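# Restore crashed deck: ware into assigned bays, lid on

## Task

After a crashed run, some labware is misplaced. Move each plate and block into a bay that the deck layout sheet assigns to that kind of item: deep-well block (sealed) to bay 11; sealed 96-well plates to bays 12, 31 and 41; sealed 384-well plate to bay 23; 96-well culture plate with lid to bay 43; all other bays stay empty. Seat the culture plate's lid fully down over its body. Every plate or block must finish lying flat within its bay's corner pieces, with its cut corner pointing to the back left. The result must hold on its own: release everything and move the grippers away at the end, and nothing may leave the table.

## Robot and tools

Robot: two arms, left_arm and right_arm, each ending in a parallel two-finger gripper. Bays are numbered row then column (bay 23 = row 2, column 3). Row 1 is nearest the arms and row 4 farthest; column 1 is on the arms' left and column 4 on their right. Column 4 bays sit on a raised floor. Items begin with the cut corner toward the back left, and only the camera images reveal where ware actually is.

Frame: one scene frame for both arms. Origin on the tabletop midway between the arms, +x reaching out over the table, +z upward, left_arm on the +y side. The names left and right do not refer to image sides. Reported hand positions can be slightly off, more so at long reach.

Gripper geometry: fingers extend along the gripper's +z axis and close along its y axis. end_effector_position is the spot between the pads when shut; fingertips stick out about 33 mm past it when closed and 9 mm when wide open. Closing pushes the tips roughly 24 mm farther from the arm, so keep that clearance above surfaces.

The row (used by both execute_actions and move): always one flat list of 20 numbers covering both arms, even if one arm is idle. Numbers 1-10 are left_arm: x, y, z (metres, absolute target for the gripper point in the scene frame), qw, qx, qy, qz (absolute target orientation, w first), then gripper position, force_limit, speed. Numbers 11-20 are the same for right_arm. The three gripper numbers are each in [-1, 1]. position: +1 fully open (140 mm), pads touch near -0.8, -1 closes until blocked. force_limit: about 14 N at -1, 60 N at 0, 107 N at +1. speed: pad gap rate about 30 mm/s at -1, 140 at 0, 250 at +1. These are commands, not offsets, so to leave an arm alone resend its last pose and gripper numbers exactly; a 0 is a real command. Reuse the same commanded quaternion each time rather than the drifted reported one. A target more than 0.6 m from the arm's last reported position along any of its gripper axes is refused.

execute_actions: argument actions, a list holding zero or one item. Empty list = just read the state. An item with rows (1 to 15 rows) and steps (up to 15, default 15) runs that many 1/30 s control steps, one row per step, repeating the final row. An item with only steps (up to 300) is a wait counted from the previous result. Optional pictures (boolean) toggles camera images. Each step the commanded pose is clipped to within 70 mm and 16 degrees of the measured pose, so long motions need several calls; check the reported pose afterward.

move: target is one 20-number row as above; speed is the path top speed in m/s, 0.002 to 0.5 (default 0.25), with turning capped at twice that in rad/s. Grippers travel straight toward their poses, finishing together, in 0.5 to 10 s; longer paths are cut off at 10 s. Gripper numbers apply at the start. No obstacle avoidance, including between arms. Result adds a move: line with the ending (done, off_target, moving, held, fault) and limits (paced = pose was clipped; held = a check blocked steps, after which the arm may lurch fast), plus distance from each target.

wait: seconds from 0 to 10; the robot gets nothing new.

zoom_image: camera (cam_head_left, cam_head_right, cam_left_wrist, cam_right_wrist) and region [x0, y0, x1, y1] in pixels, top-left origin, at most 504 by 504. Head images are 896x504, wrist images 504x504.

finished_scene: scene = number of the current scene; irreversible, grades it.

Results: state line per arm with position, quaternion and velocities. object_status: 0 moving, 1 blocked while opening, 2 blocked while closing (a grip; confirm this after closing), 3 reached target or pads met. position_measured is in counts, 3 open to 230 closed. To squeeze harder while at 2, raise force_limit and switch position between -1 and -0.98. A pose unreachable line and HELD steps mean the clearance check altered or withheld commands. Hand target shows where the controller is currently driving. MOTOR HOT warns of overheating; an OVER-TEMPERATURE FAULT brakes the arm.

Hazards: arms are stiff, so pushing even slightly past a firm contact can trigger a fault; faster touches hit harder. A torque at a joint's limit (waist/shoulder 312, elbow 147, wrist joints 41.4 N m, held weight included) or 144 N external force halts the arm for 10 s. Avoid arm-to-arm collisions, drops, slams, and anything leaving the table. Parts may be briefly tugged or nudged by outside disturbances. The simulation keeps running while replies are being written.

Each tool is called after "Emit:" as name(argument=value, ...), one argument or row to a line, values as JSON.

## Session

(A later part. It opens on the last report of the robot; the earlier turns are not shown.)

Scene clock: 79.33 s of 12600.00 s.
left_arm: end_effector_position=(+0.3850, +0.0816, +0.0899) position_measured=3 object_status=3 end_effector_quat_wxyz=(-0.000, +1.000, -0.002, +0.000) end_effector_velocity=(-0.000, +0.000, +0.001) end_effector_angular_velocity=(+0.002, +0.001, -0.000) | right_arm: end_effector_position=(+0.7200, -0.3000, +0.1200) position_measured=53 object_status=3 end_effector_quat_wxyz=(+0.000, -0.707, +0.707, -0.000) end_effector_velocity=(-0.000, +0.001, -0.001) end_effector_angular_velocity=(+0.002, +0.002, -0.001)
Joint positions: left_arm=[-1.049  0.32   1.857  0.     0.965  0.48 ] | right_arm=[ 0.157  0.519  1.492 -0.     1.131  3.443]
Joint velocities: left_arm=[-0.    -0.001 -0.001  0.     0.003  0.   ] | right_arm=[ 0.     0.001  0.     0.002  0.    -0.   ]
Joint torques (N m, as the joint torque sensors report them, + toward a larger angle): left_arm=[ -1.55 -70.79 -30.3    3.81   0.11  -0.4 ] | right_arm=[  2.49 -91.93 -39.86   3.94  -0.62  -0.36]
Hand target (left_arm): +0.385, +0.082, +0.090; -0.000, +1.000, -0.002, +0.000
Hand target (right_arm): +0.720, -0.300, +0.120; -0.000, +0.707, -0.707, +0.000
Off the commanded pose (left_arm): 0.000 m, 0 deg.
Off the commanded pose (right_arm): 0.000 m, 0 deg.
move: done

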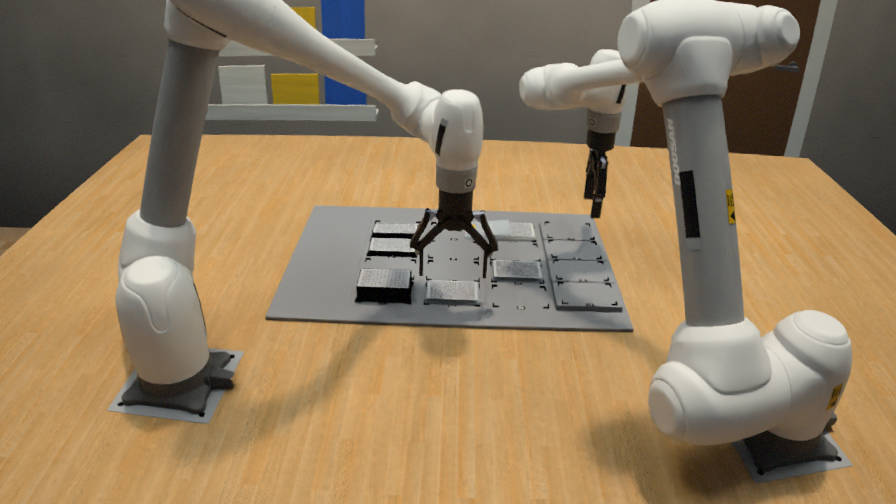

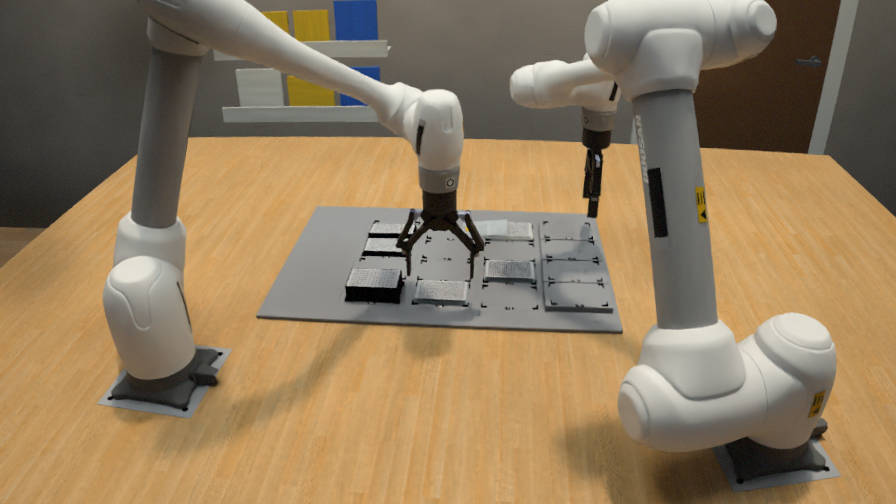

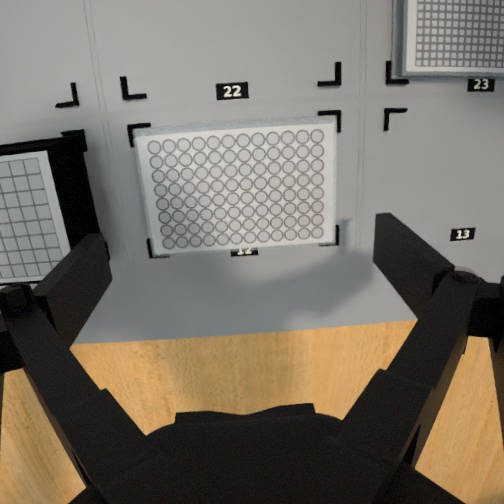

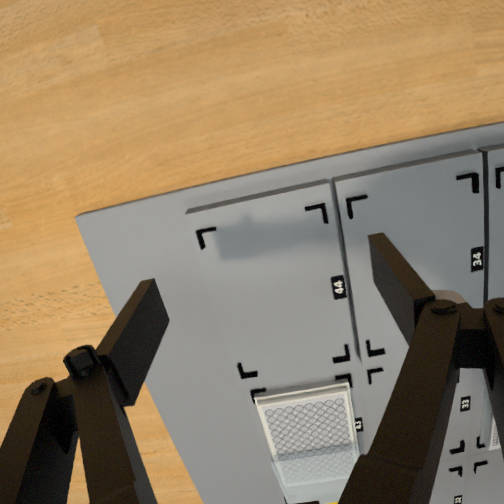

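Emit:
move(
  target=[0.695,0.245,0.065,0,0.995,0,-0.087,1,-0.3,0,0.72,-0.2,0.12,0,0.7071,-0.7071,0,0.6,-0.5,1],
  speed=0.3,
)

Scene clock: 94.17 s of 12600.00 s.
left_arm: end_effector_position=(+0.6952, +0.2453, +0.0650) position_measured=3 object_status=3 end_effector_quat_wxyz=(-0.001, +0.996, +0.000, -0.087) end_effector_velocity=(+0.001, +0.000, -0.000) end_effector_angular_velocity=(+0.001, +0.001, -0.000) | right_arm: end_effector_position=(+0.7199, -0.2000, +0.1200) position_measured=53 object_status=3 end_effector_quat_wxyz=(+0.000, -0.707, +0.707, +0.000) end_effector_velocity=(-0.001, +0.000, -0.000) end_effector_angular_velocity=(-0.000, +0.001, +0.000)
Joint positions: left_arm=[-0.52   0.553  1.558 -0.099  1.18   1.049] | right_arm=[0.27  0.577 1.398 0.    1.167 3.556]
Joint velocities: left_arm=[ 0.001  0.001 -0.002  0.001  0.002  0.   ] | right_arm=[ 0.001 -0.     0.001 -0.     0.     0.   ]
Joint torques (N m, as the joint torque sensors report them, + toward a larger angle): left_arm=[  0.37 -93.09 -31.11   3.64   0.59   0.02] | right_arm=[ -1.25 -95.28 -39.16   4.55  -0.55  -0.3 ]
Hand target (left_arm): +0.695, +0.245, +0.065; -0.001, +0.996, +0.000, -0.087
Hand target (right_arm): +0.720, -0.200, +0.120; -0.000, +0.707, -0.707, +0.000
Off the commanded pose (left_arm): 0.000 m, 0 deg.
Off the commanded pose (right_arm): 0.000 m, 0 deg.
After step 90, 10.17 s passed at rest.
move: done

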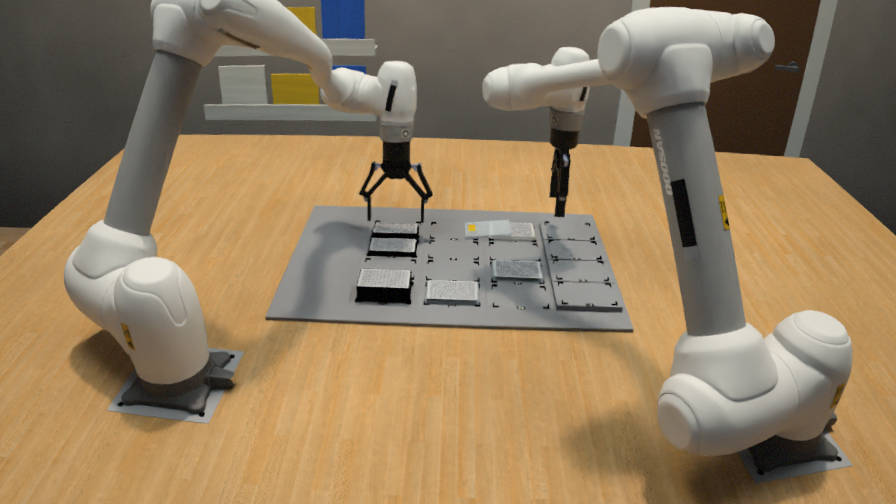

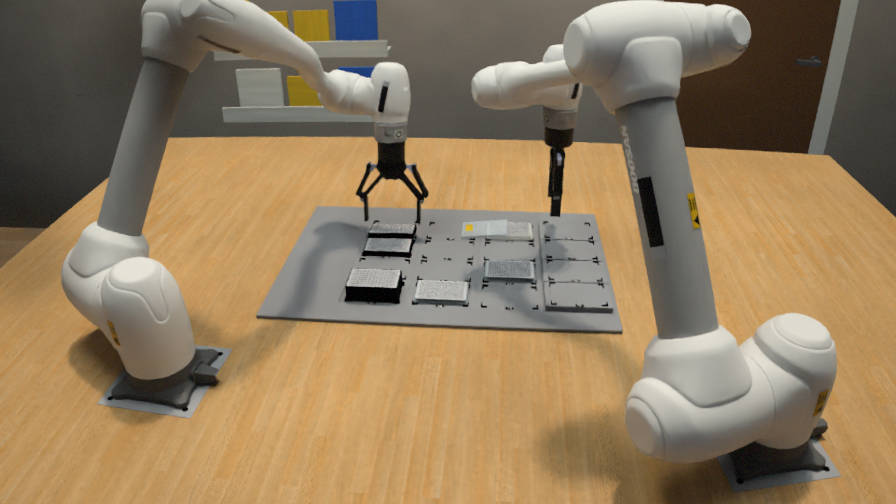

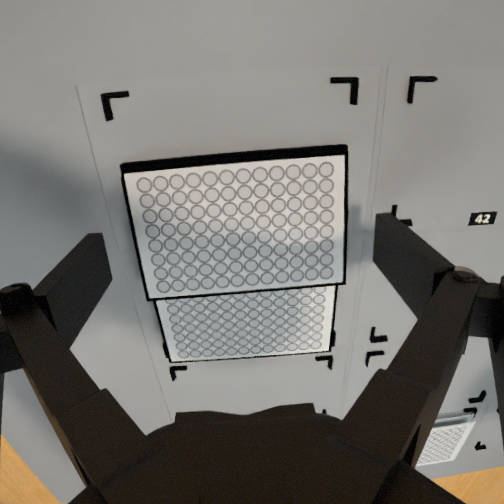

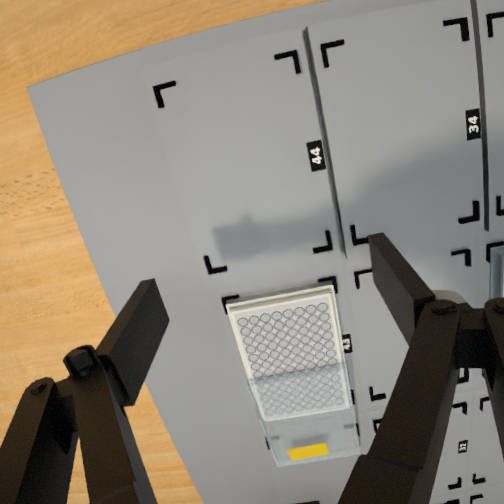

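Emit:
move(
  target=[0.692,0.2455,0.037,0,0.995,0.008,-0.095,1,-0.3,0,0.72,-0.2,0.12,0,0.7071,-0.7071,0,0.6,-0.5,1],
  speed=0.06,
)

Emit:
move(
  target=[0.692,0.2455,0.0375,0,0.995,0.008,-0.095,0.65,-0.3,-0.8,0.72,-0.2,0.12,0,0.7071,-0.7071,0,0.6,-0.5,1],
)

Scene clock: 104.37 s of 12600.00 s.
left_arm: end_effector_position=(+0.6920, +0.2455, +0.0371) position_measured=3 object_status=3 end_effector_quat_wxyz=(+0.000, +0.995, +0.008, -0.095) end_effector_velocity=(+0.000, +0.000, -0.001) end_effector_angular_velocity=(+0.000, -0.000, +0.001) | right_arm: end_effector_position=(+0.7200, -0.1999, +0.1200) position_measured=53 object_status=3 end_effector_quat_wxyz=(-0.000, -0.707, +0.707, -0.000) end_effector_velocity=(-0.000, +0.001, -0.001) end_effector_angular_velocity=(-0.000, +0.000, +0.001)
Joint positions: left_arm=[-0.518  0.58   1.573 -0.112  1.151  1.046] | right_arm=[ 0.27   0.577  1.397 -0.     1.167  3.556]
Joint velocities: left_arm=[ 0.     0.001  0.001  0.    -0.002 -0.   ] | right_arm=[ 0.001  0.001 -0.     0.    -0.     0.   ]
Joint torques (N m, as the joint torque sensors report them, + toward a larger angle): left_arm=[ -1.83 -95.52 -30.53   3.5    0.81  -0.39] | right_arm=[ -0.21 -94.59 -39.74   4.01  -0.08   0.06]
Hand target (left_arm): +0.692, +0.245, +0.037; +0.000, +0.995, +0.008, -0.095
Hand target (right_arm): +0.720, -0.200, +0.120; +0.000, +0.707, -0.707, +0.000
Off the commanded pose (left_arm): 0.000 m, 0 deg.
Off the commanded pose (right_arm): 0.000 m, 0 deg.
After step 90, 6.43 s passed at rest.
move: done

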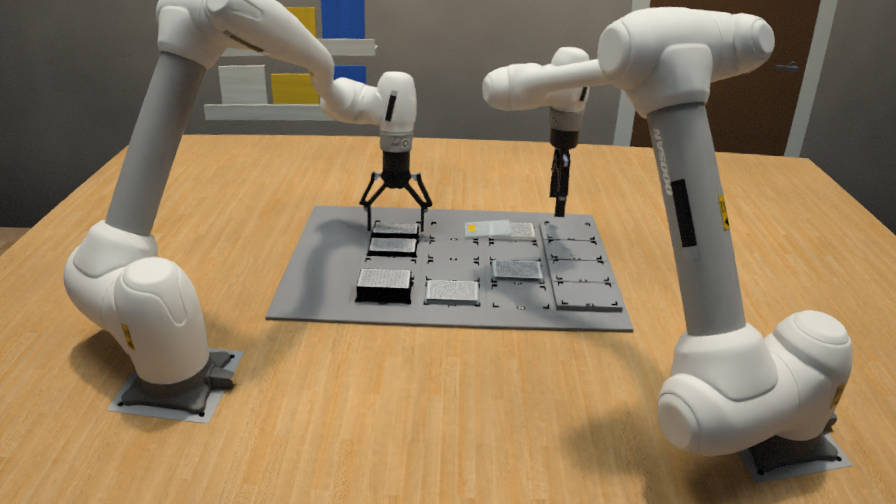

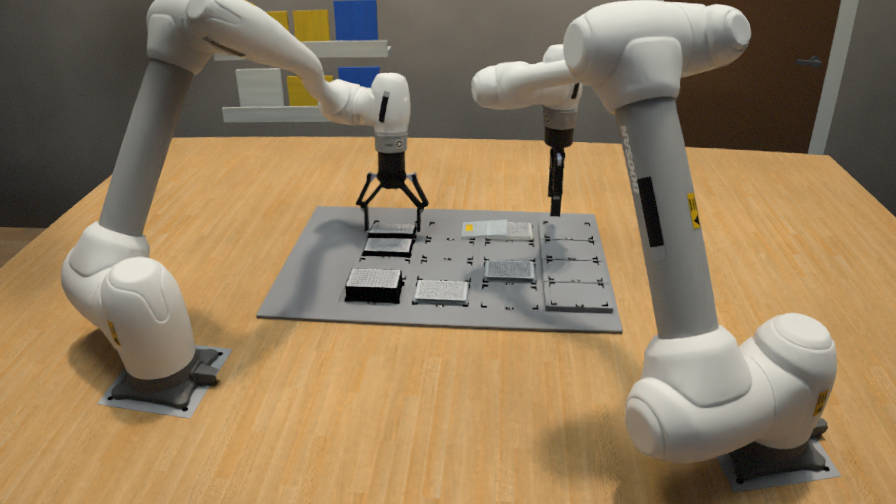

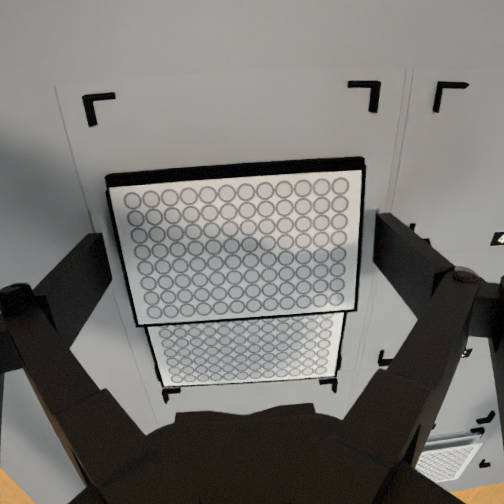

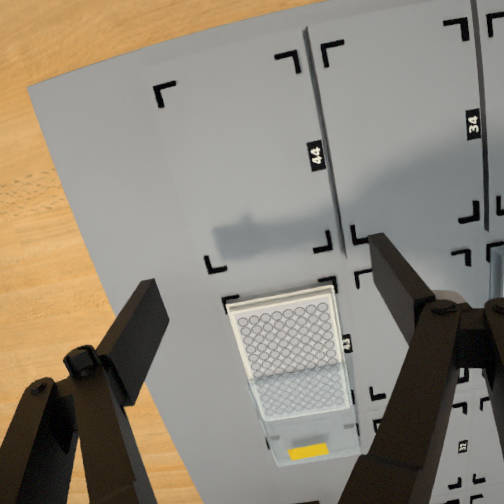

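Scene clock: 105.07 s of 12600.00 s.
left_arm: end_effector_position=(+0.6920, +0.2455, +0.0376) position_measured=35 object_status=2 end_effector_quat_wxyz=(+0.000, +0.995, +0.008, -0.095) end_effector_velocity=(+0.001, +0.000, +0.000) end_effector_angular_velocity=(-0.000, -0.002, +0.000) | right_arm: end_effector_position=(+0.7200, -0.2000, +0.1200) position_measured=53 object_status=3 end_effector_quat_wxyz=(-0.000, -0.707, +0.707, -0.000) end_effector_velocity=(+0.000, +0.001, +0.000) end_effector_angular_velocity=(+0.001, -0.000, +0.000)
Joint positions: left_arm=[-0.518  0.58   1.573 -0.112  1.152  1.045] | right_arm=[ 0.27   0.577  1.397 -0.     1.167  3.556]
Joint velocities: left_arm=[ 0.001  0.    -0.001  0.001 -0.001 -0.   ] | right_arm=[ 0.     0.    -0.001  0.001 -0.    -0.   ]
Joint torques (N m, as the joint torque sensors report them, + toward a larger angle): left_arm=[ -3.51 -77.79 -20.83   3.14  -0.05  -0.23] | right_arm=[ -0.01 -92.45 -39.6    4.22  -0.26   0.12]
Hand target (left_arm): +0.692, +0.246, +0.038; -0.000, +0.995, +0.008, -0.095
Hand target (right_arm): +0.720, -0.200, +0.120; +0.000, +0.707, -0.707, +0.000
Off the commanded pose (left_arm): 0.000 m, 0 deg.
Off the commanded pose (right_arm): 0.000 m, 0 deg.
move: done

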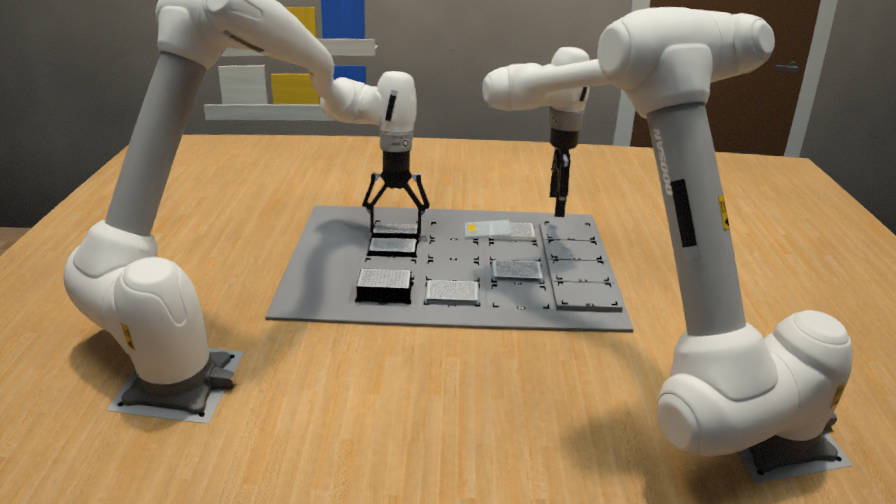

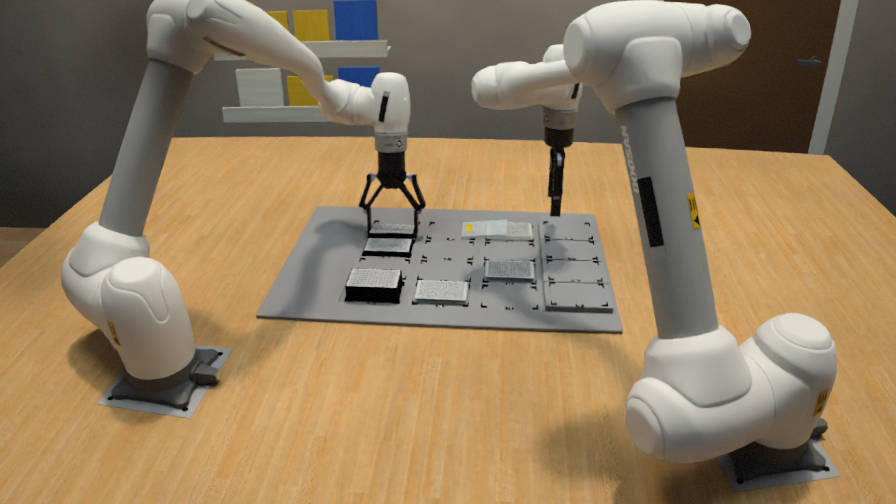

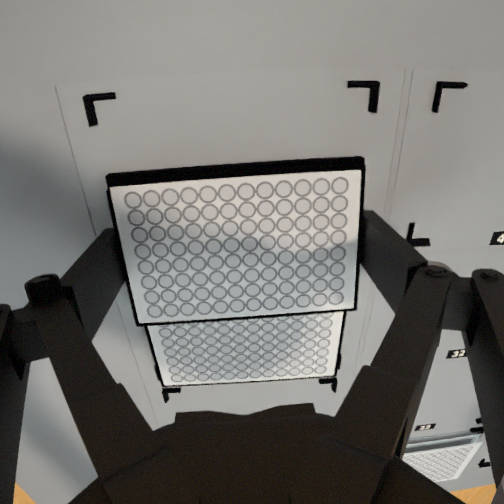

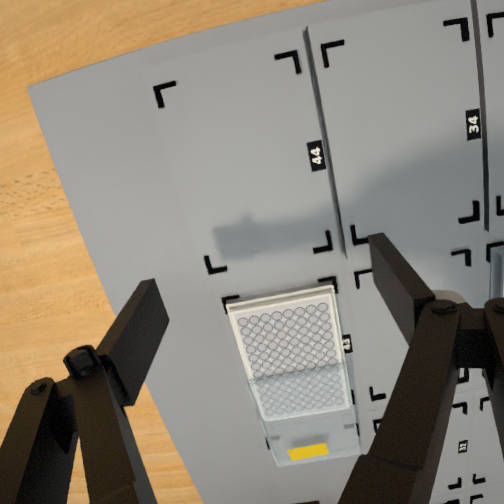

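Emit:
move(
  target=[0.715,0.245,0.046,0,0.998,0,-0.06,0.65,-0.3,-0.8,0.72,-0.2,0.12,0,0.7071,-0.7071,0,0.6,-0.5,1],
  speed=0.05,
)

Emit:
move(
  target=[0.722,0.244,0.035,0,1,-0.002,0,0.65,-0.3,-0.8,0.72,-0.2,0.12,0,0.7071,-0.7071,0,0.6,-0.5,1],
  speed=0.06,
)

Emit:
zoom_image(
  camera="cam_left_wrist",
  region=[80,110,400,350],
)

Scene clock: 113.47 s of 12600.00 s.
left_arm: end_effector_position=(+0.7149, +0.2450, +0.0460) position_measured=36 object_status=2 end_effector_quat_wxyz=(-0.000, +0.998, +0.000, -0.060) end_effector_velocity=(+0.001, -0.001, +0.001) end_effector_angular_velocity=(-0.001, -0.004, -0.001) | right_arm: end_effector_position=(+0.7200, -0.2000, +0.1200) position_measured=53 object_status=3 end_effector_quat_wxyz=(-0.000, -0.707, +0.707, +0.000) end_effector_velocity=(-0.000, +0.000, +0.000) end_effector_angular_velocity=(+0.000, -0.000, +0.000)
Joint positions: left_arm=[-0.519  0.57   1.564 -0.072  1.11   1.041] | right_arm=[0.27  0.577 1.397 0.    1.167 3.556]
Joint velocities: left_arm=[-0.    -0.001 -0.     0.001 -0.003 -0.   ] | right_arm=[ 0. -0.  0.  0. -0. -0.]
Joint torques (N m, as the joint torque sensors report them, + toward a larger angle): left_arm=[ -1.08 -95.44 -31.96   3.81   0.87  -0.25] | right_arm=[  1.22 -93.88 -38.47   4.14   0.    -0.54]
Hand target (left_arm): +0.715, +0.245, +0.046; -0.000, +0.998, -0.000, -0.060
Hand target (right_arm): +0.720, -0.200, +0.120; +0.000, +0.707, -0.707, +0.000
Off the commanded pose (left_arm): 0.000 m, 0 deg.
Off the commanded pose (right_arm): 0.000 m, 0 deg.
After step 90, 4.40 s passed at rest.
move: done

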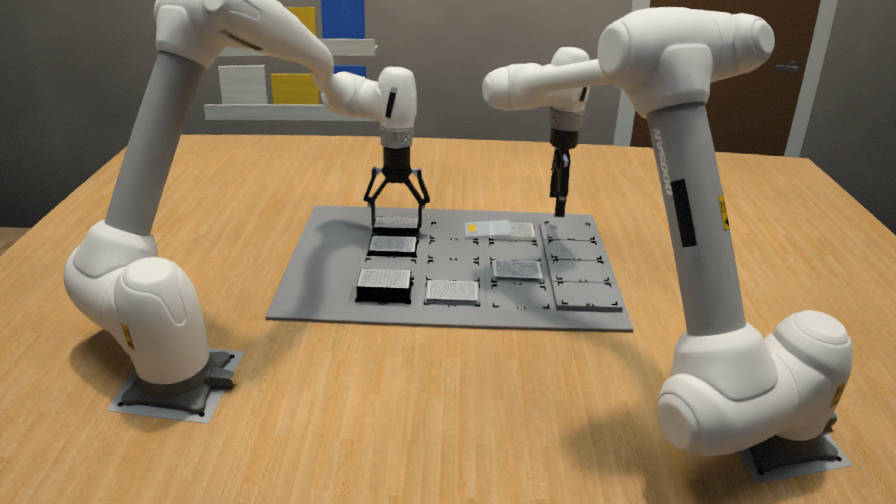

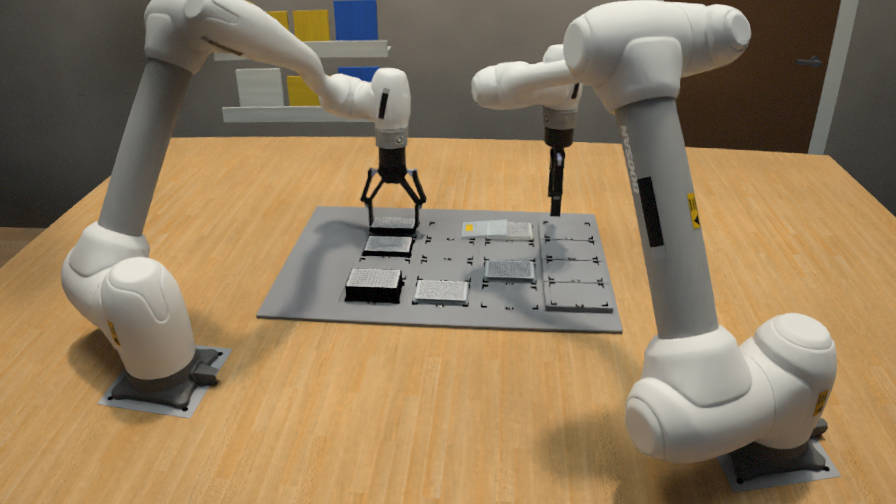

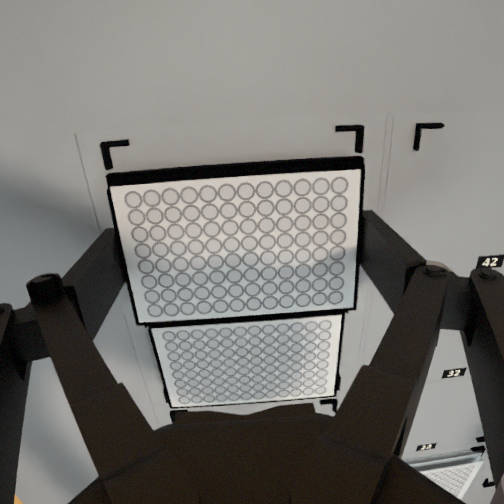

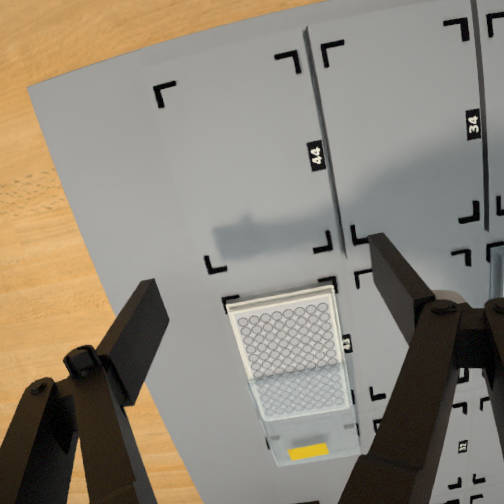

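Scene clock: 114.73 s of 12600.00 s.
left_arm: end_effector_position=(+0.7220, +0.2439, +0.0351) position_measured=36 object_status=2 end_effector_quat_wxyz=(+0.000, +1.000, -0.002, -0.000) end_effector_velocity=(+0.000, +0.000, -0.001) end_effector_angular_velocity=(-0.001, -0.004, +0.001) | right_arm: end_effector_position=(+0.7200, -0.2000, +0.1200) position_measured=53 object_status=3 end_effector_quat_wxyz=(+0.000, -0.707, +0.707, -0.000) end_effector_velocity=(+0.000, -0.000, -0.001) end_effector_angular_velocity=(-0.001, +0.001, -0.000)
Joint positions: left_arm=[-0.542  0.54   1.633 -0.     0.969  0.987] | right_arm=[0.27  0.577 1.397 0.    1.167 3.556]
Joint velocities: left_arm=[-0.001 -0.001  0.003  0.002 -0.006 -0.003] | right_arm=[-0.     0.001 -0.    -0.     0.     0.   ]
Joint torques (N m, as the joint torque sensors report them, + toward a larger angle): left_arm=[ -2.12 -92.64 -32.94   3.66   0.13  -0.56] | right_arm=[  1.22 -93.   -38.59   4.22  -0.51  -0.62]
Hand target (left_arm): +0.722, +0.244, +0.035; +0.000, +1.000, -0.002, -0.000
Hand target (right_arm): +0.720, -0.200, +0.120; +0.000, +0.707, -0.707, -0.000
Off the commanded pose (left_arm): 0.000 m, 0 deg.
Off the commanded pose (right_arm): 0.000 m, 0 deg.
move: done

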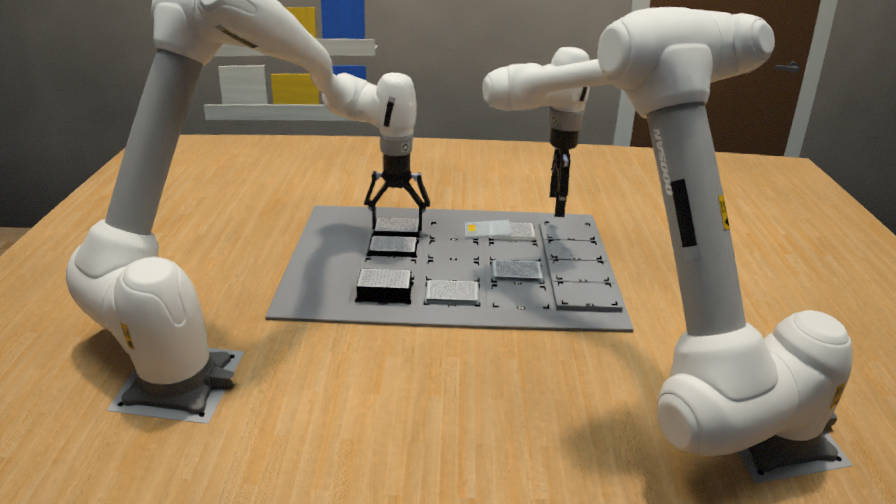

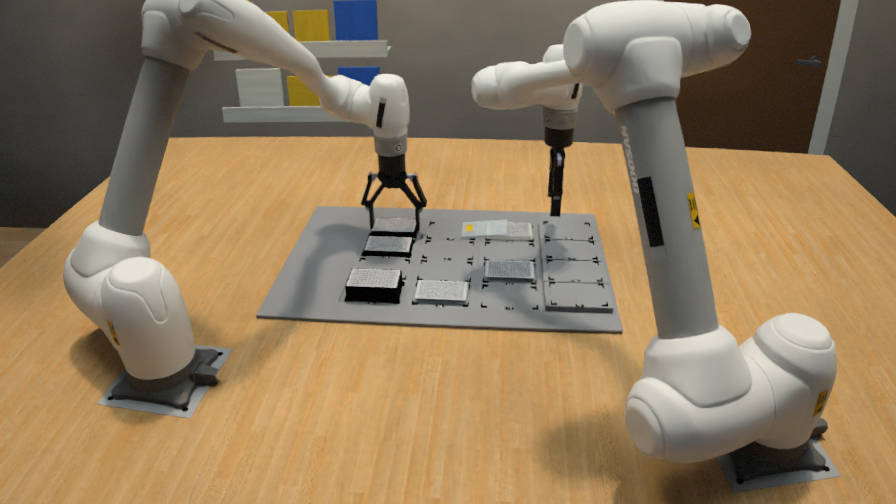

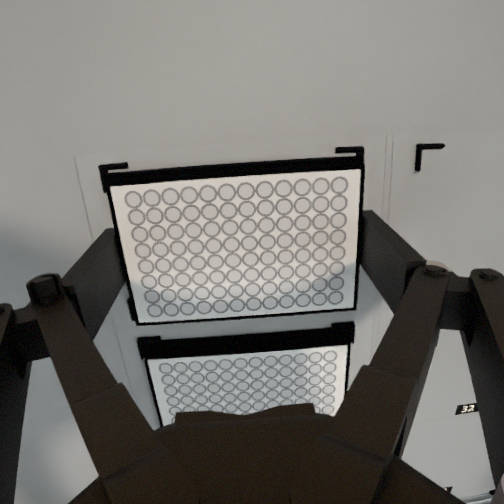

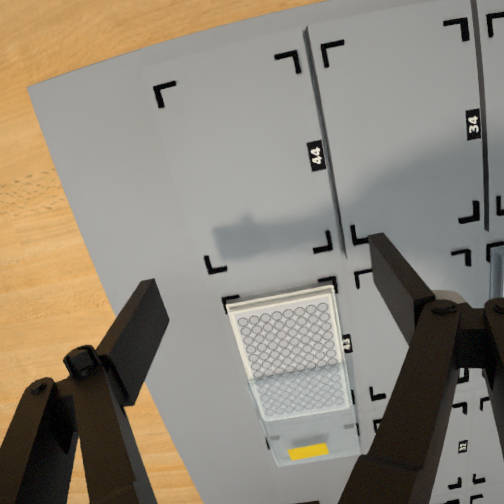

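Region (80, 110, 400, 350) of cam_left_wrist's 504x504 image, scaled by 1.575, with more detail than that image has; it fills the top 378 rows of this view, and the rest is white.

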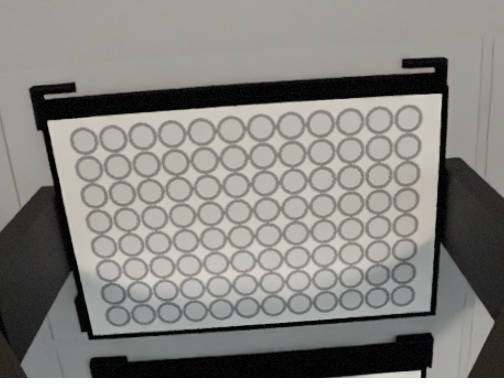

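Emit:
move(
  target=[0.723,0.2458,0.032,0,1,-0.001,0,0.65,-0.3,-0.8,0.72,-0.2,0.12,0,0.7071,-0.7071,0,0.6,-0.5,1],
  speed=0.01,
)

Emit:
zoom_image(
  camera="cam_left_wrist",
  region=[80,110,400,350],
)

Scene clock: 119.07 s of 12600.00 s.
left_arm: end_effector_position=(+0.7230, +0.2458, +0.0321) position_measured=36 object_status=2 end_effector_quat_wxyz=(+0.000, +1.000, -0.001, +0.000) end_effector_velocity=(-0.000, +0.001, -0.001) end_effector_angular_velocity=(+0.001, +0.001, +0.001) | right_arm: end_effector_position=(+0.7200, -0.2000, +0.1200) position_measured=53 object_status=3 end_effector_quat_wxyz=(-0.000, -0.707, +0.707, +0.000) end_effector_velocity=(-0.001, +0.000, -0.000) end_effector_angular_velocity=(-0.000, +0.001, +0.001)
Joint positions: left_arm=[-0.54   0.542  1.635 -0.     0.964  0.987] | right_arm=[0.27  0.577 1.397 0.    1.167 3.556]
Joint velocities: left_arm=[ 0.     0.001  0.001 -0.    -0.    -0.001] | right_arm=[ 0.001 -0.     0.001 -0.     0.    -0.   ]
Joint torques (N m, as the joint torque sensors report them, + toward a larger angle): left_arm=[  0.46 -90.09 -29.62   4.42   0.14  -0.28] | right_arm=[  0.74 -96.16 -40.03   4.01  -0.08  -0.5 ]
Hand target (left_arm): +0.723, +0.246, +0.032; -0.000, +1.000, -0.001, -0.000
Hand target (right_arm): +0.720, -0.200, +0.120; +0.000, +0.707, -0.707, -0.000
Off the commanded pose (left_arm): 0.000 m, 0 deg.
Off the commanded pose (right_arm): 0.000 m, 0 deg.
After step 90, 0.63 s passed at rest.
move: done

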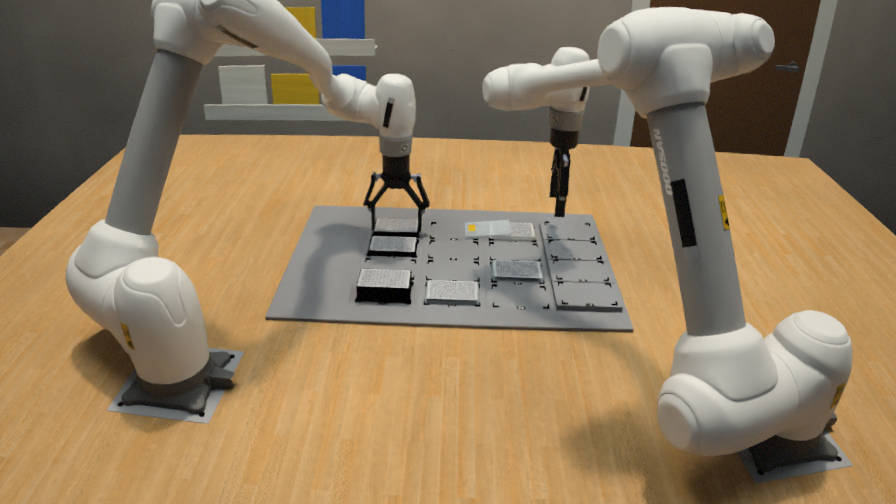

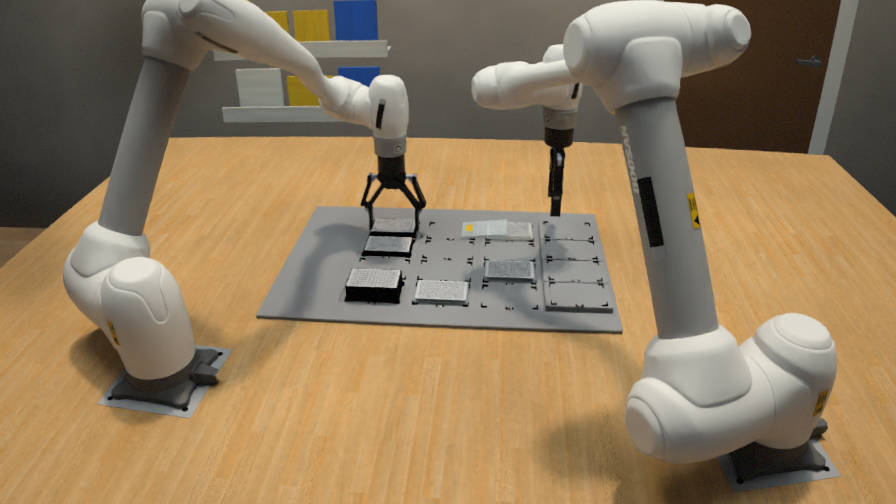

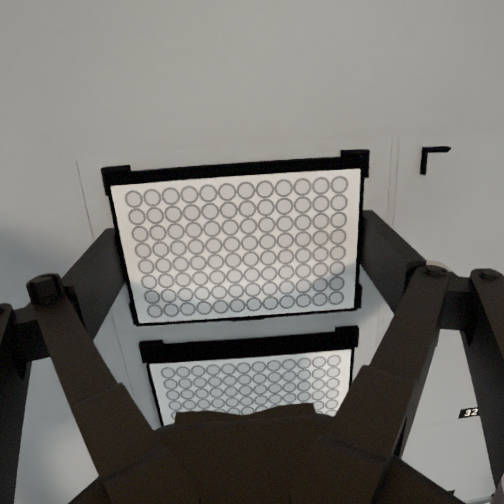

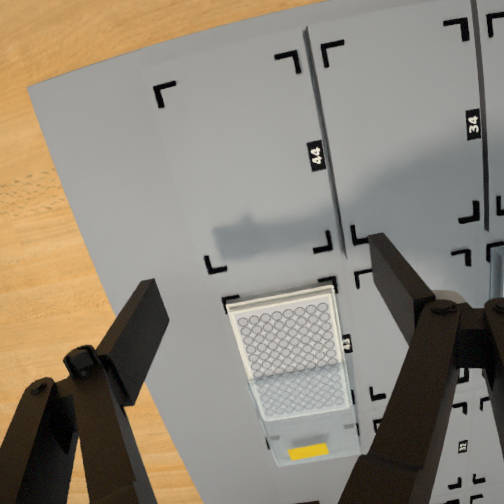

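Region (80, 110, 400, 350) of cam_left_wrist's 504x504 image, scaled by 1.575, with more detail than that image has; it fills the top 378 rows of this view, and the rest is white.

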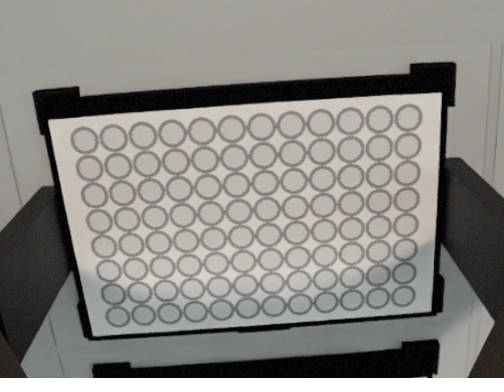

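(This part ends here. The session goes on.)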